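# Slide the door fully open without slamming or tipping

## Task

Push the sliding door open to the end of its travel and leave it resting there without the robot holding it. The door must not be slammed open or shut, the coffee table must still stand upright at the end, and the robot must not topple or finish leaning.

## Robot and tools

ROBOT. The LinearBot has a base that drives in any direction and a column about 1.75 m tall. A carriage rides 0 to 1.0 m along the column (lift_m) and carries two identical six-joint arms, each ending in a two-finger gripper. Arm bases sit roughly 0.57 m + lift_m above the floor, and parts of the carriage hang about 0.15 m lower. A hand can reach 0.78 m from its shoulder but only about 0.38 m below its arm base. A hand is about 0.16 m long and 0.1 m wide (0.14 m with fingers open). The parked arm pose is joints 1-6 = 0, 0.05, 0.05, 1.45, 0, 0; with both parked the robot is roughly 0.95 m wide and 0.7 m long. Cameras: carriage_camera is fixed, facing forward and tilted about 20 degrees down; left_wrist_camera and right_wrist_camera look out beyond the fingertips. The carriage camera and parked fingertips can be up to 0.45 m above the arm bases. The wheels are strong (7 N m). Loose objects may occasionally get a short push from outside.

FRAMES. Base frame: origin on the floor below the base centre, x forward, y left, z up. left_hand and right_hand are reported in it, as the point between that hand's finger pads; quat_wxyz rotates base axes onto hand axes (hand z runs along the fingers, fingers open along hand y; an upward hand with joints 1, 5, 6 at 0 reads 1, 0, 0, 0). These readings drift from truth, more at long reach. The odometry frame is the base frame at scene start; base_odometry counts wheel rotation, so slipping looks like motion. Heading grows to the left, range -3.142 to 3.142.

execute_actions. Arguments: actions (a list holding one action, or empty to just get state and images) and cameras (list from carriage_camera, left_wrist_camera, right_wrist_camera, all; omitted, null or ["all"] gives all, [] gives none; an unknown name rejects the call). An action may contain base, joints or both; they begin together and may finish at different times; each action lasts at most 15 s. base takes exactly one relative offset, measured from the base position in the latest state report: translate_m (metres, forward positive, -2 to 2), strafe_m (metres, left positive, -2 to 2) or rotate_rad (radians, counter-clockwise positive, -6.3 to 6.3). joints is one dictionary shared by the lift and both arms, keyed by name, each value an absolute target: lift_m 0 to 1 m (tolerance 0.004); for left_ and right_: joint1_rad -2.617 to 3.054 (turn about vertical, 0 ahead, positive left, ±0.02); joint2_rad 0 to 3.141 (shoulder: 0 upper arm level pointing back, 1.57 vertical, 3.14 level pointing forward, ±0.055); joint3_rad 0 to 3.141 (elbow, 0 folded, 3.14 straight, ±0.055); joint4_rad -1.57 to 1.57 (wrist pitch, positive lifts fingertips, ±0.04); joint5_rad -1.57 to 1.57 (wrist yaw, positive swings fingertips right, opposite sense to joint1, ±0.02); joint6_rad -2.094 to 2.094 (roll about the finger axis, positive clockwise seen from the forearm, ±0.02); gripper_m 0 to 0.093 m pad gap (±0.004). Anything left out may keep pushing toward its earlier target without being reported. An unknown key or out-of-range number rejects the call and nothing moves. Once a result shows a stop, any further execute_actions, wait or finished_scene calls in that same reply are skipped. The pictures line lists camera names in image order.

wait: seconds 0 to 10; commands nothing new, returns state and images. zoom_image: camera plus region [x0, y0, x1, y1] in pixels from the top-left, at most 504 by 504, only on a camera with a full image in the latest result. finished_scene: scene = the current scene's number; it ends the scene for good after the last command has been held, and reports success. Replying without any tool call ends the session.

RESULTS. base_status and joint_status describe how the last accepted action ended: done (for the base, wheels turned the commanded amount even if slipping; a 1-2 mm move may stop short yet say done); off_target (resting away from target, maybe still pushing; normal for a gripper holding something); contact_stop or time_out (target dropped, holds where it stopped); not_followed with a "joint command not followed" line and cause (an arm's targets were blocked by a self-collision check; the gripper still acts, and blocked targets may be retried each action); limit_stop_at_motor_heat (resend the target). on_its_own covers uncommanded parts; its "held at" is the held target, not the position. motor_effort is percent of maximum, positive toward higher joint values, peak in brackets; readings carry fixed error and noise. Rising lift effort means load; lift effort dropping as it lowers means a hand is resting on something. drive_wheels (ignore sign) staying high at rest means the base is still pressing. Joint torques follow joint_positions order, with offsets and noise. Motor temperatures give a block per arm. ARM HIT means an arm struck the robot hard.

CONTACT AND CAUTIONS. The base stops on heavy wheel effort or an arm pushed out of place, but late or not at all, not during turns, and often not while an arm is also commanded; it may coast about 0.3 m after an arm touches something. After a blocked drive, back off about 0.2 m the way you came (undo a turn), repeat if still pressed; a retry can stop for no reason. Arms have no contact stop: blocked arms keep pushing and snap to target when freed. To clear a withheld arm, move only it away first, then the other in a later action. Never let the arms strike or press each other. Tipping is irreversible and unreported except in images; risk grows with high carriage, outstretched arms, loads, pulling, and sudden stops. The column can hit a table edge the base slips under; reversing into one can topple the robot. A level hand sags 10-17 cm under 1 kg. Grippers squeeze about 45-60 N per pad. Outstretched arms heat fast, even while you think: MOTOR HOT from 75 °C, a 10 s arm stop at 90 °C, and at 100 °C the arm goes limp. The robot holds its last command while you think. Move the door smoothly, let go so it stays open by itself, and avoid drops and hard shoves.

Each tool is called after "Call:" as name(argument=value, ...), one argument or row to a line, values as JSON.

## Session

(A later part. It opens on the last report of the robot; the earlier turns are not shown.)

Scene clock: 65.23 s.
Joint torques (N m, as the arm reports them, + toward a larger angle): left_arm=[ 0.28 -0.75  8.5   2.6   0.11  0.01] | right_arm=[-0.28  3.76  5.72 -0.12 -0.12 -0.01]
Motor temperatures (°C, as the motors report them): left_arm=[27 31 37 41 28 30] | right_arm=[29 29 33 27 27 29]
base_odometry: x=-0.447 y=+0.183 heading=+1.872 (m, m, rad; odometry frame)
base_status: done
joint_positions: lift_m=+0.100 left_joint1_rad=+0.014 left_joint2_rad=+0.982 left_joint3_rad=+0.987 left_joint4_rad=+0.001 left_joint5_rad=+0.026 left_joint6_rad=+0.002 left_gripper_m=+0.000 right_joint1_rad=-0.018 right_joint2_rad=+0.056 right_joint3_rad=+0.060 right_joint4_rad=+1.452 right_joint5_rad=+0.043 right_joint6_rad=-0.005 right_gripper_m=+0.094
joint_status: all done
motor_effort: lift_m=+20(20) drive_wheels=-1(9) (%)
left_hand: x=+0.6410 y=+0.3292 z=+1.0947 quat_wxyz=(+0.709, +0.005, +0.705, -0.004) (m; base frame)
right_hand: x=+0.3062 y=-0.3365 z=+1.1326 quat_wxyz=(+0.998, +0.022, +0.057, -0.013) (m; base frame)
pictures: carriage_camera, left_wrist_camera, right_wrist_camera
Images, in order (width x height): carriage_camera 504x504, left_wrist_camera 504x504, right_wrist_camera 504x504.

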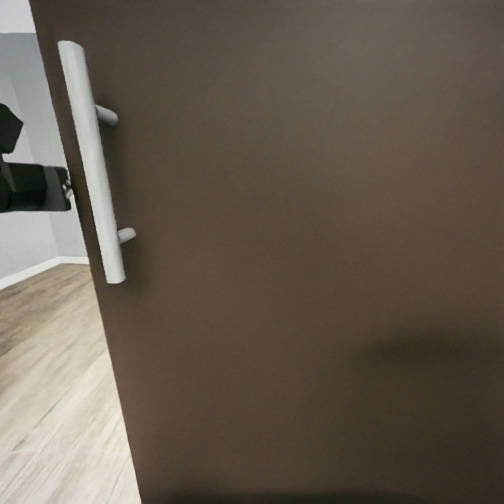

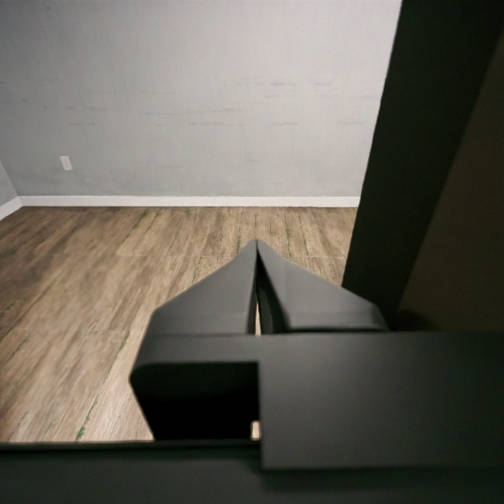

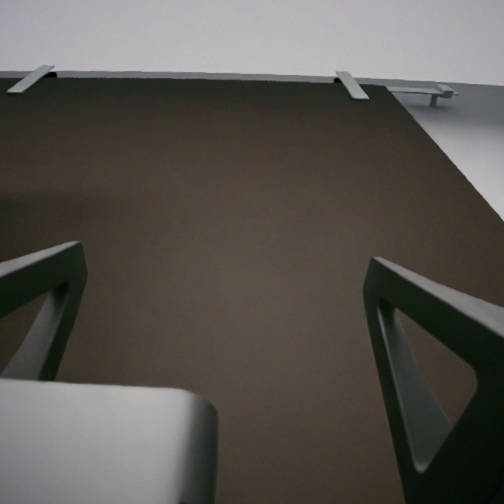

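Call:
execute_actions(
  actions=[
    {"base":{"translate_m":-0.04},"joints":{"left_joint6_rad":0}},
  ],
  cameras=[],
)

Call:
execute_actions(
  actions=[
    {"joints":{"left_joint1_rad":-0.4,"left_joint5_rad":-0.35}},
  ],
  cameras=["left_wrist_camera","right_wrist_camera"],
)

Call:
execute_actions(
  actions=[
    {"base":{"strafe_m":-0.1},"joints":{"left_joint1_rad":0.02,"left_joint5_rad":0.03}},
  ],
)

Scene clock: 69.20 s.
Joint torques (N m, as the arm reports them, + toward a larger angle): left_arm=[ 0.56 -0.94  8.47  2.55  0.08  0.  ] | right_arm=[-0.29  3.75  5.87 -0.11 -0.12  0.  ]
Motor temperatures (°C, as the motors report them): left_arm=[27 31 37 41 28 30] | right_arm=[29 29 33 27 27 29]
base_odometry: x=-0.434 y=+0.145 heading=+1.871 (m, m, rad; odometry frame)
base_status: done
joint_positions: lift_m=+0.100 left_joint1_rad=+0.014 left_joint2_rad=+0.983 left_joint3_rad=+0.987 left_joint4_rad=+0.002 left_joint5_rad=+0.026 left_joint6_rad=+0.002 left_gripper_m=+0.000 right_joint1_rad=-0.018 right_joint2_rad=+0.056 right_joint3_rad=+0.060 right_joint4_rad=+1.452 right_joint5_rad=+0.043 right_joint6_rad=-0.005 right_gripper_m=+0.094
joint_status: all done
motor_effort: lift_m=+20(20) drive_wheels=-3(7) (%)
left_hand: x=+0.6415 y=+0.3292 z=+1.0945 quat_wxyz=(+0.709, +0.005, +0.705, -0.004) (m; base frame)
right_hand: x=+0.3061 y=-0.3365 z=+1.1326 quat_wxyz=(+0.998, +0.022, +0.057, -0.013) (m; base frame)
pictures: none
No camera images: the call's "cameras" was empty. Leave "cameras" out to get every camera's image.

Scene clock: 71.07 s.
Joint torques (N m, as the arm reports them, + toward a larger angle): left_arm=[-2.07 -0.89  8.44  2.49  0.6   0.  ] | right_arm=[-0.24  3.76  5.9  -0.12 -0.13  0.  ]
Motor temperatures (°C, as the motors report them): left_arm=[27 31 37 41 28 30] | right_arm=[29 29 33 27 27 29]
base_odometry: x=-0.434 y=+0.145 heading=+1.871 (m, m, rad; odometry frame)
base_status: not commanded
joint_positions: lift_m=+0.100 left_joint1_rad=-0.379 left_joint2_rad=+0.983 left_joint3_rad=+0.987 left_joint4_rad=+0.002 left_joint5_rad=-0.401 left_joint6_rad=+0.002 left_gripper_m=+0.000 right_joint1_rad=-0.018 right_joint2_rad=+0.056 right_joint3_rad=+0.060 right_joint4_rad=+1.452 right_joint5_rad=+0.043 right_joint6_rad=-0.005 right_gripper_m=+0.094
joint_status: left_joint1_rad off_target (ended at -0.379, target -0.400); left_joint5_rad off_target (ended at -0.401, target -0.350)
motor_effort: lift_m=+20(20) drive_wheels=+1(3) (%)
left_hand: x=+0.6278 y=+0.2611 z=+1.0944 quat_wxyz=(+0.709, -0.008, +0.705, +0.008) (m; base frame)
right_hand: x=+0.3061 y=-0.3365 z=+1.1326 quat_wxyz=(+0.998, +0.022, +0.057, -0.013) (m; base frame)
pictures: left_wrist_camera, right_wrist_camera
Images, in order (width x height): left_wrist_camera 504x504, right_wrist_camera 504x504.

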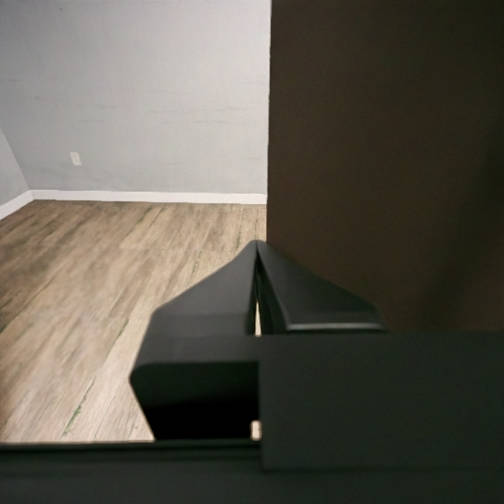

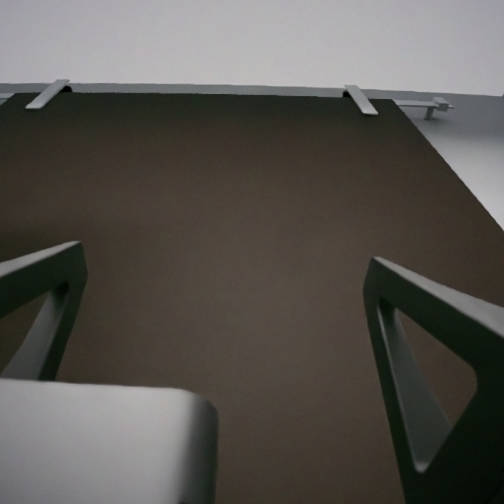

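Scene clock: 73.00 s.
Joint torques (N m, as the arm reports them, + toward a larger angle): left_arm=[-2.25 -0.98  8.49  2.59  0.79  0.03] | right_arm=[-0.28  3.79  5.85 -0.13 -0.12  0.01]
Motor temperatures (°C, as the motors report them): left_arm=[27 31 37 41 28 30] | right_arm=[29 29 33 27 27 29]
base_odometry: x=-0.339 y=+0.174 heading=+1.871 (m, m, rad; odometry frame)
base_status: done
joint_positions: lift_m=+0.100 left_joint1_rad=+0.046 left_joint2_rad=+0.983 left_joint3_rad=+0.987 left_joint4_rad=+0.003 left_joint5_rad=-0.033 left_joint6_rad=+0.001 left_gripper_m=+0.000 right_joint1_rad=-0.018 right_joint2_rad=+0.056 right_joint3_rad=+0.060 right_joint4_rad=+1.452 right_joint5_rad=+0.043 right_joint6_rad=-0.005 right_gripper_m=+0.094
joint_status: left_joint1_rad off_target (ended at +0.045, target +0.020); left_joint5_rad off_target (ended at -0.034, target +0.030)
motor_effort: lift_m=+20(20) drive_wheels=+2(9) (%)
left_hand: x=+0.6408 y=+0.3509 z=+1.0947 quat_wxyz=(+0.709, -0.027, +0.704, +0.028) (m; base frame)
right_hand: x=+0.3061 y=-0.3364 z=+1.1326 quat_wxyz=(+0.998, +0.022, +0.057, -0.013) (m; base frame)
pictures: carriage_camera, left_wrist_camera, right_wrist_camera
Images, in order (width x height): carriage_camera 504x504, left_wrist_camera 504x504, right_wrist_camera 504x504.

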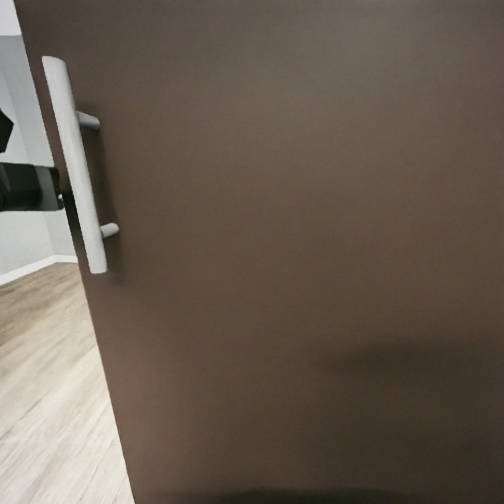

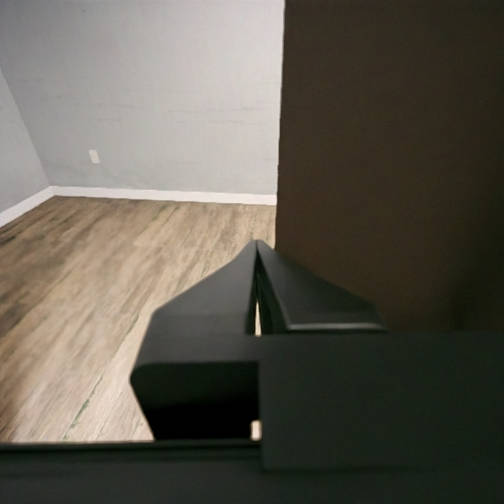

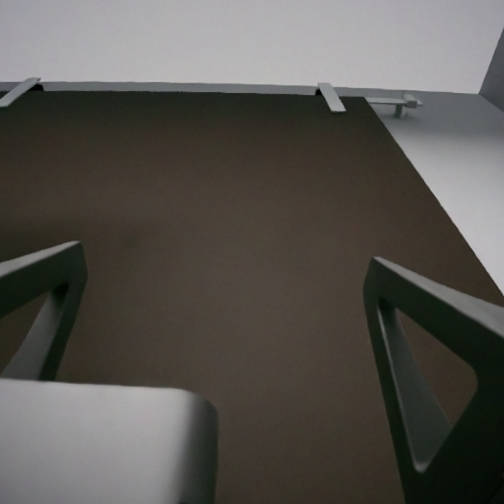

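Call:
execute_actions(
  actions=[
    {"joints":{"left_joint1_rad":-0.45,"left_joint5_rad":-0.4}},
  ],
)

Call:
execute_actions(
  actions=[
    {"base":{"strafe_m":-0.12},"joints":{"left_joint1_rad":0.02,"left_joint5_rad":0.03}},
  ],
)

Scene clock: 77.20 s.
Joint torques (N m, as the arm reports them, + toward a larger angle): left_arm=[ 0.97 -0.82  8.68  2.56  0.    0.  ] | right_arm=[-0.23  3.7   5.85 -0.13 -0.13  0.  ]
Motor temperatures (°C, as the motors report them): left_arm=[28 31 37 41 29 30] | right_arm=[29 29 34 27 27 29]
base_odometry: x=-0.339 y=+0.174 heading=+1.871 (m, m, rad; odometry frame)
base_status: not commanded
joint_positions: lift_m=+0.100 left_joint1_rad=-0.461 left_joint2_rad=+0.980 left_joint3_rad=+0.987 left_joint4_rad=-0.002 left_joint5_rad=-0.393 left_joint6_rad=+0.002 left_gripper_m=+0.000 right_joint1_rad=-0.018 right_joint2_rad=+0.056 right_joint3_rad=+0.060 right_joint4_rad=+1.452 right_joint5_rad=+0.043 right_joint6_rad=-0.005 right_gripper_m=+0.094
joint_status: all done
motor_effort: lift_m=+20(20) drive_wheels=+1(8) (%)
left_hand: x=+0.6202 y=+0.2318 z=+1.0946 quat_wxyz=(+0.708, +0.024, +0.705, -0.024) (m; base frame)
right_hand: x=+0.3061 y=-0.3364 z=+1.1326 quat_wxyz=(+0.998, +0.022, +0.057, -0.013) (m; base frame)
pictures: carriage_camera, left_wrist_camera, right_wrist_camera
Images, in order (width x height): carriage_camera 504x504, left_wrist_camera 504x504, right_wrist_camera 504x504.

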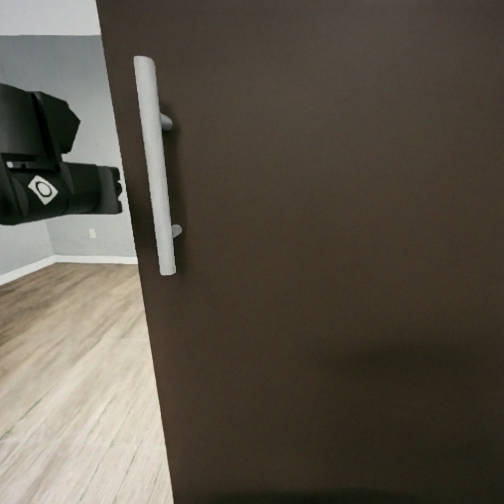

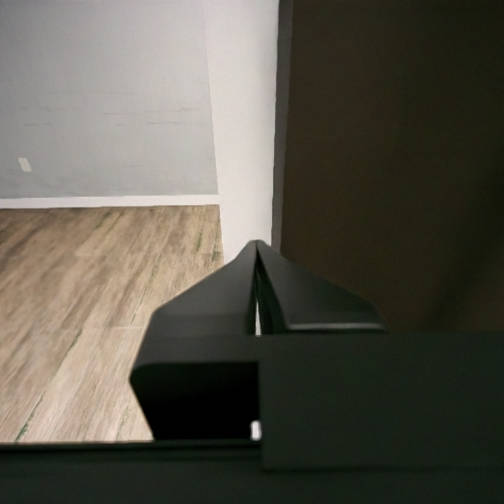

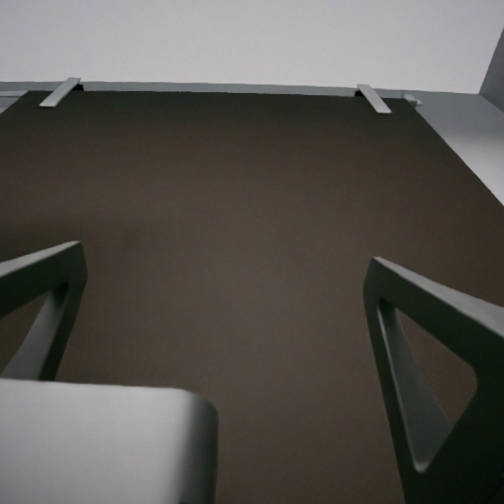

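Scene clock: 78.90 s.
Joint torques (N m, as the arm reports them, + toward a larger angle): left_arm=[-1.04 -0.66  8.66  2.66  0.93 -0.03] | right_arm=[-0.17  3.71  5.79 -0.13 -0.12 -0.01]
Motor temperatures (°C, as the motors report them): left_arm=[28 31 37 41 29 30] | right_arm=[29 29 34 27 27 29]
base_odometry: x=-0.224 y=+0.210 heading=+1.871 (m, m, rad; odometry frame)
base_status: done
joint_positions: lift_m=+0.100 left_joint1_rad=+0.034 left_joint2_rad=+0.981 left_joint3_rad=+0.987 left_joint4_rad=-0.001 left_joint5_rad=-0.044 left_joint6_rad=+0.001 left_gripper_m=+0.000 right_joint1_rad=-0.018 right_joint2_rad=+0.056 right_joint3_rad=+0.060 right_joint4_rad=+1.452 right_joint5_rad=+0.043 right_joint6_rad=-0.005 right_gripper_m=+0.094
joint_status: left_joint5_rad off_target (ended at -0.044, target +0.030); the others done
motor_effort: lift_m=+20(20) drive_wheels=+2(8) (%)
left_hand: x=+0.6402 y=+0.3485 z=+1.0946 quat_wxyz=(+0.708, -0.027, +0.705, +0.028) (m; base frame)
right_hand: x=+0.3061 y=-0.3364 z=+1.1326 quat_wxyz=(+0.998, +0.022, +0.057, -0.013) (m; base frame)
pictures: carriage_camera, left_wrist_camera, right_wrist_camera
Images, in order (width x height): carriage_camera 504x504, left_wrist_camera 504x504, right_wrist_camera 504x504.

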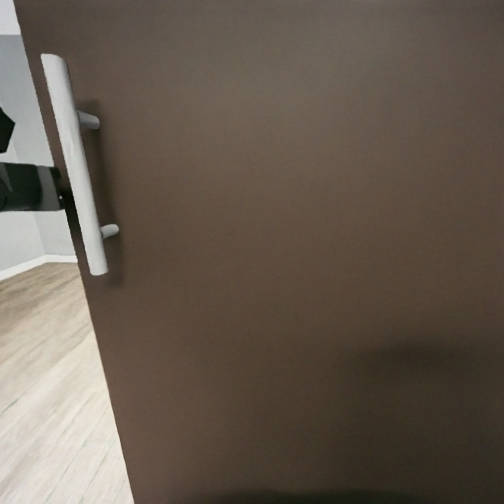

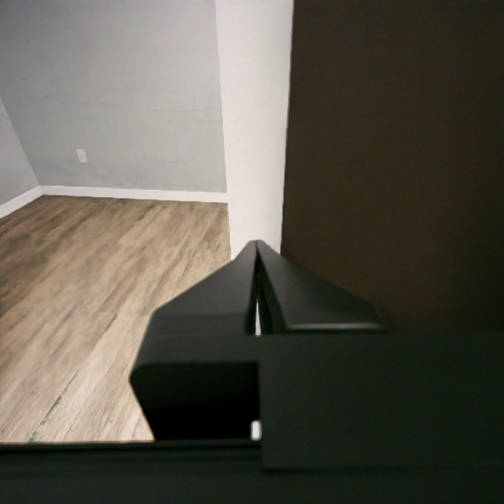

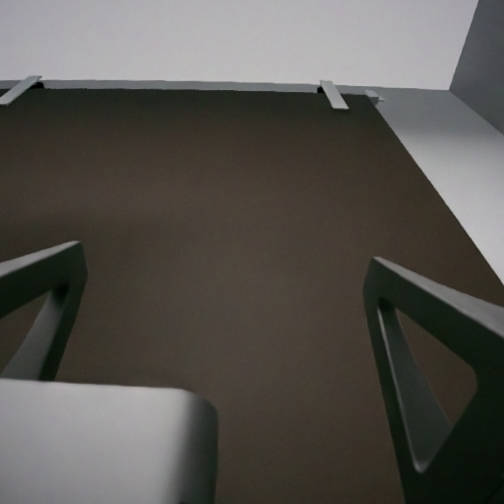

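Call:
execute_actions(
  actions=[
    {"base":{"strafe_m":0.03}},
  ],
  cameras=[],
)

Call:
execute_actions(
  actions=[
    {"base":{"translate_m":-0.04}},
  ],
  cameras=[],
)

Call:
execute_actions(
  actions=[
    {"joints":{"left_joint1_rad":-0.35,"left_joint5_rad":-0.32}},
  ],
)

Scene clock: 82.17 s.
Joint torques (N m, as the arm reports them, + toward a larger angle): left_arm=[-0.9  -0.66  8.58  2.59  0.14  0.  ] | right_arm=[-0.13  3.73  5.83 -0.12 -0.1   0.  ]
Motor temperatures (°C, as the motors report them): left_arm=[27 31 38 41 28 30] | right_arm=[29 29 34 27 27 29]
base_odometry: x=-0.253 y=+0.201 heading=+1.871 (m, m, rad; odometry frame)
base_status: done
joint_positions: lift_m=+0.100 left_joint1_rad=+0.030 left_joint2_rad=+0.981 left_joint3_rad=+0.987 left_joint4_rad=+0.000 left_joint5_rad=+0.024 left_joint6_rad=+0.001 left_gripper_m=+0.000 right_joint1_rad=-0.018 right_joint2_rad=+0.056 right_joint3_rad=+0.060 right_joint4_rad=+1.453 right_joint5_rad=+0.043 right_joint6_rad=-0.005 right_gripper_m=+0.094
joint_status: not commanded
on_its_own: left_joint5_rad moved +0.068 to your old target +0.030
motor_effort: lift_m=+20(20) drive_wheels=+1(9) (%)
left_hand: x=+0.6408 y=+0.3355 z=+1.0947 quat_wxyz=(+0.709, -0.002, +0.705, +0.003) (m; base frame)
right_hand: x=+0.3060 y=-0.3364 z=+1.1326 quat_wxyz=(+0.998, +0.022, +0.057, -0.013) (m; base frame)
pictures: none
No camera images: the call's "cameras" was empty. Leave "cameras" out to get every camera's image.

Scene clock: 83.27 s.
Joint torques (N m, as the arm reports them, + toward a larger angle): left_arm=[-0.88 -0.84  8.59  2.64  0.18 -0.03] | right_arm=[-0.19  3.74  5.84 -0.16 -0.12 -0.03]
Motor temperatures (°C, as the motors report them): left_arm=[27 31 38 42 28 30] | right_arm=[29 29 34 27 27 29]
base_odometry: x=-0.241 y=+0.163 heading=+1.871 (m, m, rad; odometry frame)
base_status: done
joint_positions: lift_m=+0.100 left_joint1_rad=+0.030 left_joint2_rad=+0.982 left_joint3_rad=+0.987 left_joint4_rad=+0.001 left_joint5_rad=+0.025 left_joint6_rad=+0.001 left_gripper_m=+0.000 right_joint1_rad=-0.018 right_joint2_rad=+0.056 right_joint3_rad=+0.060 right_joint4_rad=+1.453 right_joint5_rad=+0.043 right_joint6_rad=-0.005 right_gripper_m=+0.094
joint_status: not commanded
motor_effort: lift_m=+20(20) drive_wheels=-2(7) (%)
left_hand: x=+0.6410 y=+0.3353 z=+1.0946 quat_wxyz=(+0.709, -0.001, +0.705, +0.002) (m; base frame)
right_hand: x=+0.3058 y=-0.3364 z=+1.1326 quat_wxyz=(+0.998, +0.022, +0.056, -0.013) (m; base frame)
pictures: none
No camera images: the call's "cameras" was empty. Leave "cameras" out to get every camera's image.

Scene clock: 84.27 s.
Joint torques (N m, as the arm reports them, + toward a larger angle): left_arm=[-0.74 -0.7   8.66  2.56  0.01  0.02] | right_arm=[-0.18  3.71  5.86 -0.14 -0.11 -0.01]
Motor temperatures (°C, as the motors report them): left_arm=[27 31 38 42 28 30] | right_arm=[29 29 34 27 27 29]
base_odometry: x=-0.241 y=+0.163 heading=+1.871 (m, m, rad; odometry frame)
base_status: not commanded
joint_positions: lift_m=+0.100 left_joint1_rad=-0.343 left_joint2_rad=+0.982 left_joint3_rad=+0.987 left_joint4_rad=+0.001 left_joint5_rad=-0.314 left_joint6_rad=+0.001 left_gripper_m=+0.000 right_joint1_rad=-0.018 right_joint2_rad=+0.056 right_joint3_rad=+0.060 right_joint4_rad=+1.453 right_joint5_rad=+0.043 right_joint6_rad=-0.005 right_gripper_m=+0.094
joint_status: all done
motor_effort: lift_m=+20(20) drive_wheels=-2(2) (%)
left_hand: x=+0.6298 y=+0.2590 z=+1.0946 quat_wxyz=(+0.709, +0.010, +0.705, -0.011) (m; base frame)
right_hand: x=+0.3058 y=-0.3364 z=+1.1326 quat_wxyz=(+0.998, +0.022, +0.056, -0.013) (m; base frame)
pictures: carriage_camera, left_wrist_camera, right_wrist_camera
Images, in order (width x height): carriage_camera 504x504, left_wrist_camera 504x504, right_wrist_camera 504x504.

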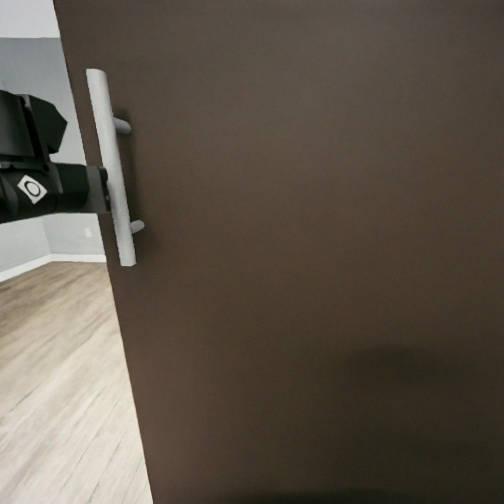

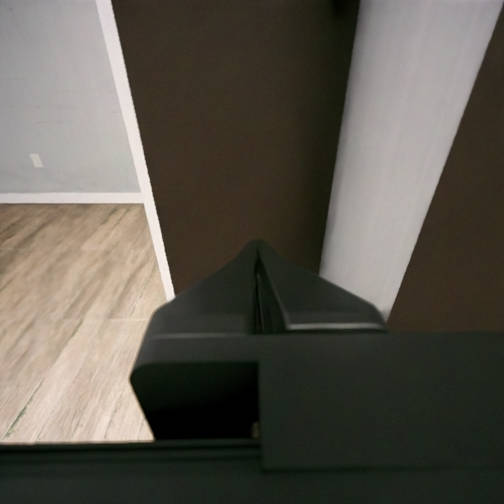

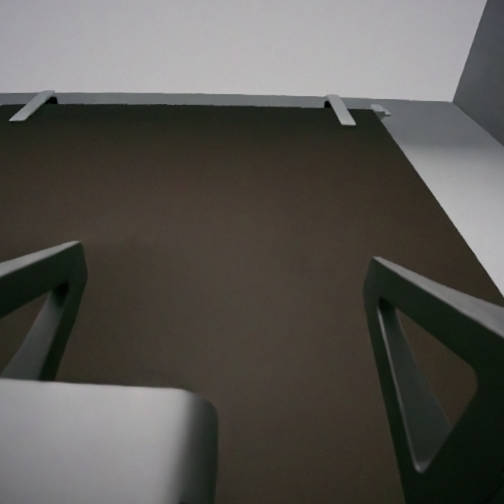

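Call:
execute_actions(
  actions=[
    {"base":{"strafe_m":-0.08},"joints":{"left_joint1_rad":-0.45,"left_joint5_rad":-0.42}},
  ],
)

Scene clock: 87.50 s.
Joint torques (N m, as the arm reports them, + toward a larger angle): left_arm=[-1.01 -0.49  8.4   2.54  0.16 -0.03] | right_arm=[-0.2   3.74  5.79 -0.14 -0.09  0.  ]
Motor temperatures (°C, as the motors report them): left_arm=[27 31 38 42 29 30] | right_arm=[29 29 34 27 27 29]
base_odometry: x=-0.164 y=+0.186 heading=+1.871 (m, m, rad; odometry frame)
base_status: done
joint_positions: lift_m=+0.100 left_joint1_rad=-0.439 left_joint2_rad=+0.979 left_joint3_rad=+0.987 left_joint4_rad=-0.002 left_joint5_rad=-0.427 left_joint6_rad=+0.002 left_gripper_m=+0.000 right_joint1_rad=-0.018 right_joint2_rad=+0.056 right_joint3_rad=+0.060 right_joint4_rad=+1.453 right_joint5_rad=+0.042 right_joint6_rad=-0.005 right_gripper_m=+0.094
joint_status: all done
motor_effort: lift_m=+20(20) drive_wheels=+2(13) (%)
left_hand: x=+0.6222 y=+0.2453 z=+1.0949 quat_wxyz=(+0.709, +0.004, +0.705, -0.004) (m; base frame)
right_hand: x=+0.3058 y=-0.3363 z=+1.1326 quat_wxyz=(+0.998, +0.021, +0.056, -0.013) (m; base frame)
pictures: carriage_camera, left_wrist_camera, right_wrist_camera
Images, in order (width x height): carriage_camera 504x504, left_wrist_camera 504x504, right_wrist_camera 504x504.

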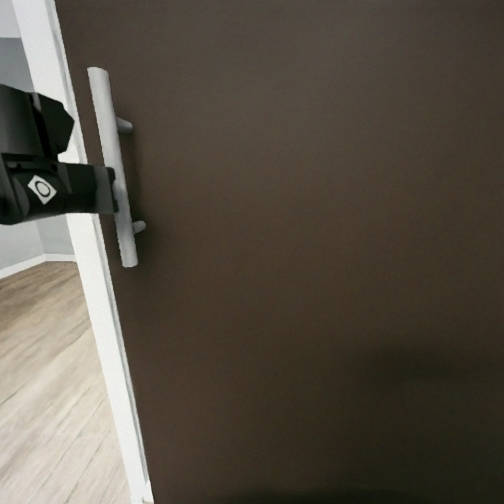

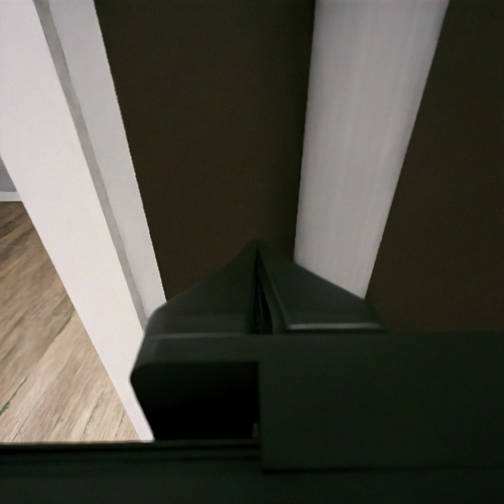

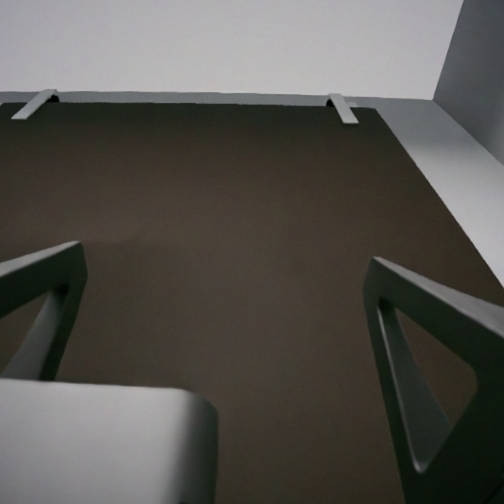

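Stop nearly at the hanger. One more push to confirm.

Call:
execute_actions(
  actions=[
    {"joints":{"left_joint1_rad":-0.62,"left_joint5_rad":-0.58}},
  ],
)

Scene clock: 90.47 s.
Joint torques (N m, as the arm reports them, + toward a larger angle): left_arm=[-2.44 -0.29  8.47  2.47  0.98  0.01] | right_arm=[-0.22  3.68  5.78 -0.14 -0.11 -0.02]
Motor temperatures (°C, as the motors report them): left_arm=[27 31 38 42 28 30] | right_arm=[29 29 34 27 27 29]
base_odometry: x=-0.164 y=+0.186 heading=+1.871 (m, m, rad; odometry frame)
base_status: not commanded
joint_positions: lift_m=+0.100 left_joint1_rad=-0.590 left_joint2_rad=+0.979 left_joint3_rad=+0.987 left_joint4_rad=-0.002 left_joint5_rad=-0.667 left_joint6_rad=+0.002 left_gripper_m=+0.000 right_joint1_rad=-0.018 right_joint2_rad=+0.056 right_joint3_rad=+0.060 right_joint4_rad=+1.453 right_joint5_rad=+0.042 right_joint6_rad=-0.005 right_gripper_m=+0.094
joint_status: left_joint1_rad off_target (ended at -0.590, target -0.620); left_joint5_rad off_target (ended at -0.667, target -0.580)
motor_effort: lift_m=+20(20) drive_wheels=+2(2) (%)
left_hand: x=+0.6074 y=+0.2352 z=+1.0948 quat_wxyz=(+0.708, -0.028, +0.705, +0.026) (m; base frame)
right_hand: x=+0.3058 y=-0.3363 z=+1.1326 quat_wxyz=(+0.998, +0.021, +0.056, -0.013) (m; base frame)
pictures: carriage_camera, left_wrist_camera, right_wrist_camera
Images, in order (width x height): carriage_camera 504x504, left_wrist_camera 504x504, right_wrist_camera 504x504.

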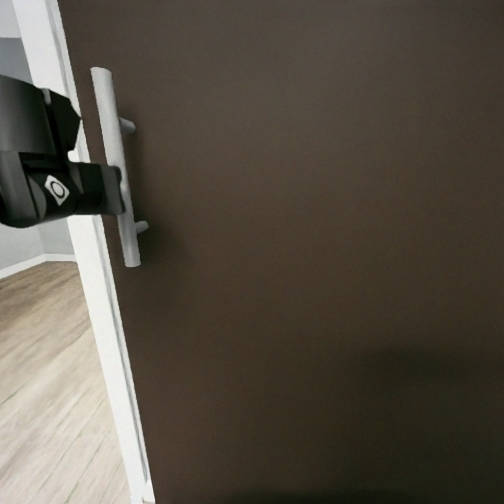

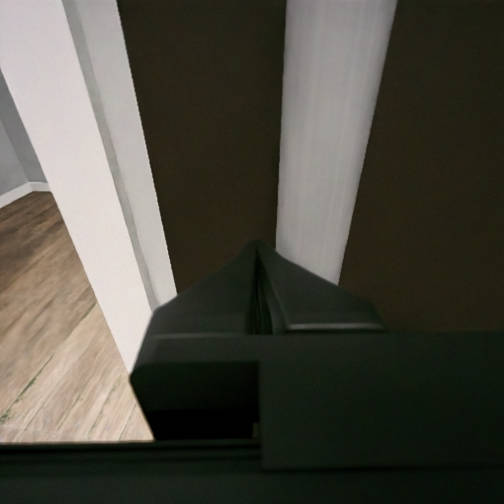

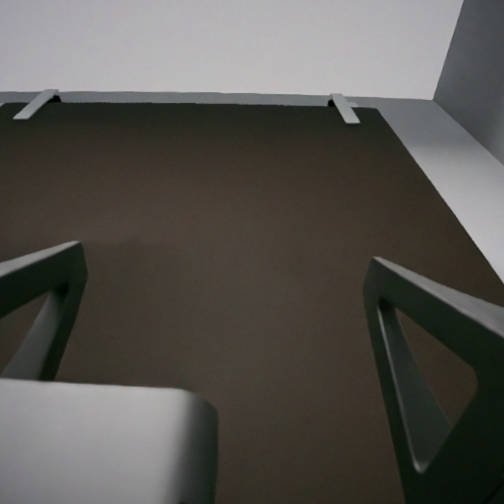

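Call:
execute_actions(
  actions=[
    {"joints":{"left_joint1_rad":-0.75,"left_joint5_rad":-0.5}},
  ],
)

Call:
execute_actions(
  actions=[
    {"joints":{"left_joint1_rad":-0.35,"left_joint5_rad":-0.35}},
  ],
)

Scene clock: 94.53 s.
Joint torques (N m, as the arm reports them, + toward a larger angle): left_arm=[-7.05 -0.43  8.37  2.35  3.18 -0.05] | right_arm=[-0.17  3.76  5.79 -0.15 -0.13  0.  ]
Motor temperatures (°C, as the motors report them): left_arm=[28 31 38 42 29 30] | right_arm=[29 29 34 27 27 29]
base_odometry: x=-0.164 y=+0.186 heading=+1.871 (m, m, rad; odometry frame)
base_status: not commanded
joint_positions: lift_m=+0.100 left_joint1_rad=-0.675 left_joint2_rad=+0.979 left_joint3_rad=+0.987 left_joint4_rad=-0.002 left_joint5_rad=-0.780 left_joint6_rad=+0.004 left_gripper_m=+0.000 right_joint1_rad=-0.018 right_joint2_rad=+0.056 right_joint3_rad=+0.060 right_joint4_rad=+1.453 right_joint5_rad=+0.042 right_joint6_rad=-0.005 right_gripper_m=+0.094
joint_status: left_joint1_rad off_target (ended at -0.675, target -0.750); left_joint5_rad off_target (ended at -0.780, target -0.500)
motor_effort: lift_m=+20(20) drive_wheels=+3(3) (%)
left_hand: x=+0.5975 y=+0.2271 z=+1.0947 quat_wxyz=(+0.708, -0.037, +0.705, +0.037) (m; base frame)
right_hand: x=+0.3058 y=-0.3363 z=+1.1326 quat_wxyz=(+0.998, +0.021, +0.056, -0.013) (m; base frame)
pictures: carriage_camera, left_wrist_camera, right_wrist_camera
Images, in order (width x height): carriage_camera 504x504, left_wrist_camera 504x504, right_wrist_camera 504x504.

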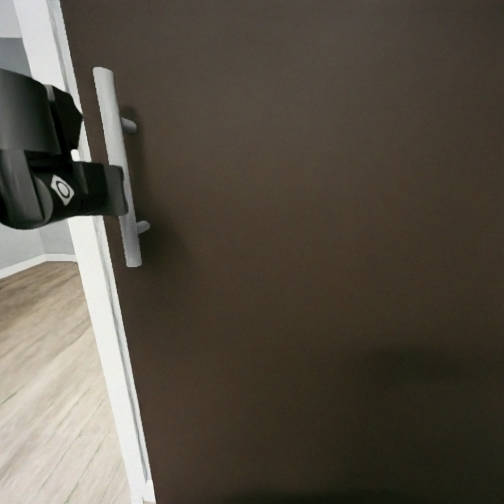

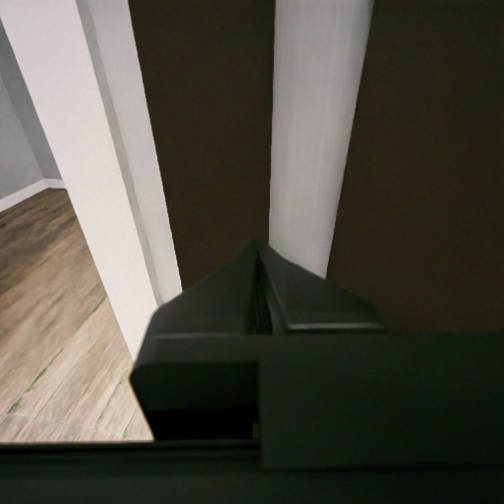

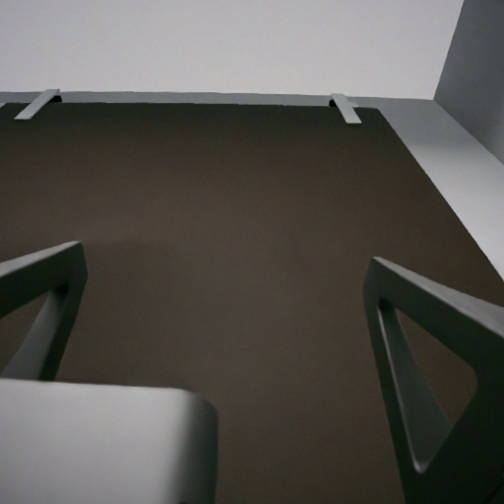

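Scene clock: 95.63 s.
Joint torques (N m, as the arm reports them, + toward a larger angle): left_arm=[ 0.68 -0.9   8.45  2.64  0.09 -0.07] | right_arm=[-0.23  3.78  5.85 -0.15 -0.1  -0.01]
Motor temperatures (°C, as the motors report them): left_arm=[28 31 38 42 29 30] | right_arm=[29 29 34 27 27 29]
base_odometry: x=-0.164 y=+0.186 heading=+1.871 (m, m, rad; odometry frame)
base_status: not commanded
joint_positions: lift_m=+0.100 left_joint1_rad=-0.356 left_joint2_rad=+0.982 left_joint3_rad=+0.987 left_joint4_rad=-0.007 left_joint5_rad=-0.357 left_joint6_rad=+0.004 left_gripper_m=+0.000 right_joint1_rad=-0.018 right_joint2_rad=+0.056 right_joint3_rad=+0.060 right_joint4_rad=+1.453 right_joint5_rad=+0.042 right_joint6_rad=-0.005 right_gripper_m=+0.094
joint_status: all done
motor_effort: lift_m=+20(20) drive_wheels=+3(3) (%)
left_hand: x=+0.6292 y=+0.2616 z=+1.0925 quat_wxyz=(+0.706, +0.002, +0.708, +0.002) (m; base frame)
right_hand: x=+0.3058 y=-0.3363 z=+1.1326 quat_wxyz=(+0.998, +0.021, +0.056, -0.013) (m; base frame)
pictures: carriage_camera, left_wrist_camera, right_wrist_camera
Images, in order (width x height): carriage_camera 504x504, left_wrist_camera 504x504, right_wrist_camera 504x504.

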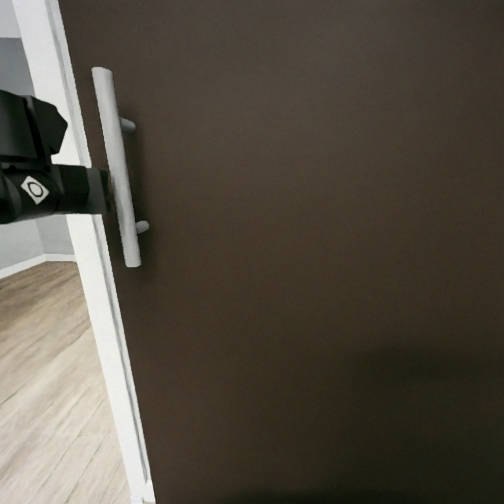

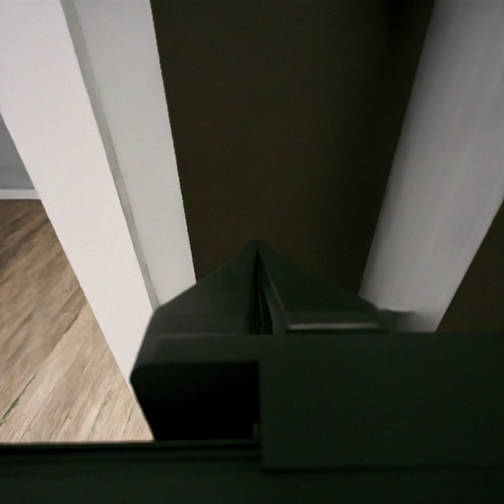

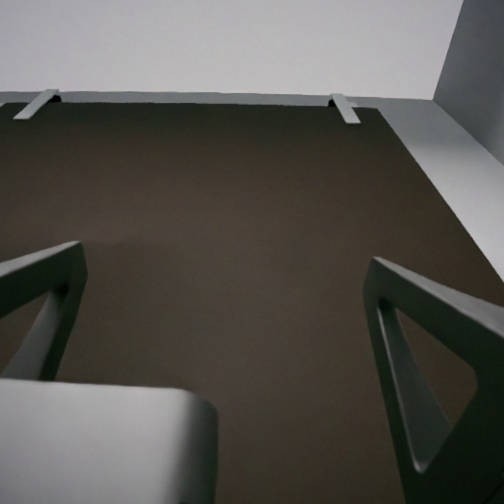

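Call:
finished_scene(
  scene=2,
)

The scene is finished: the task was done.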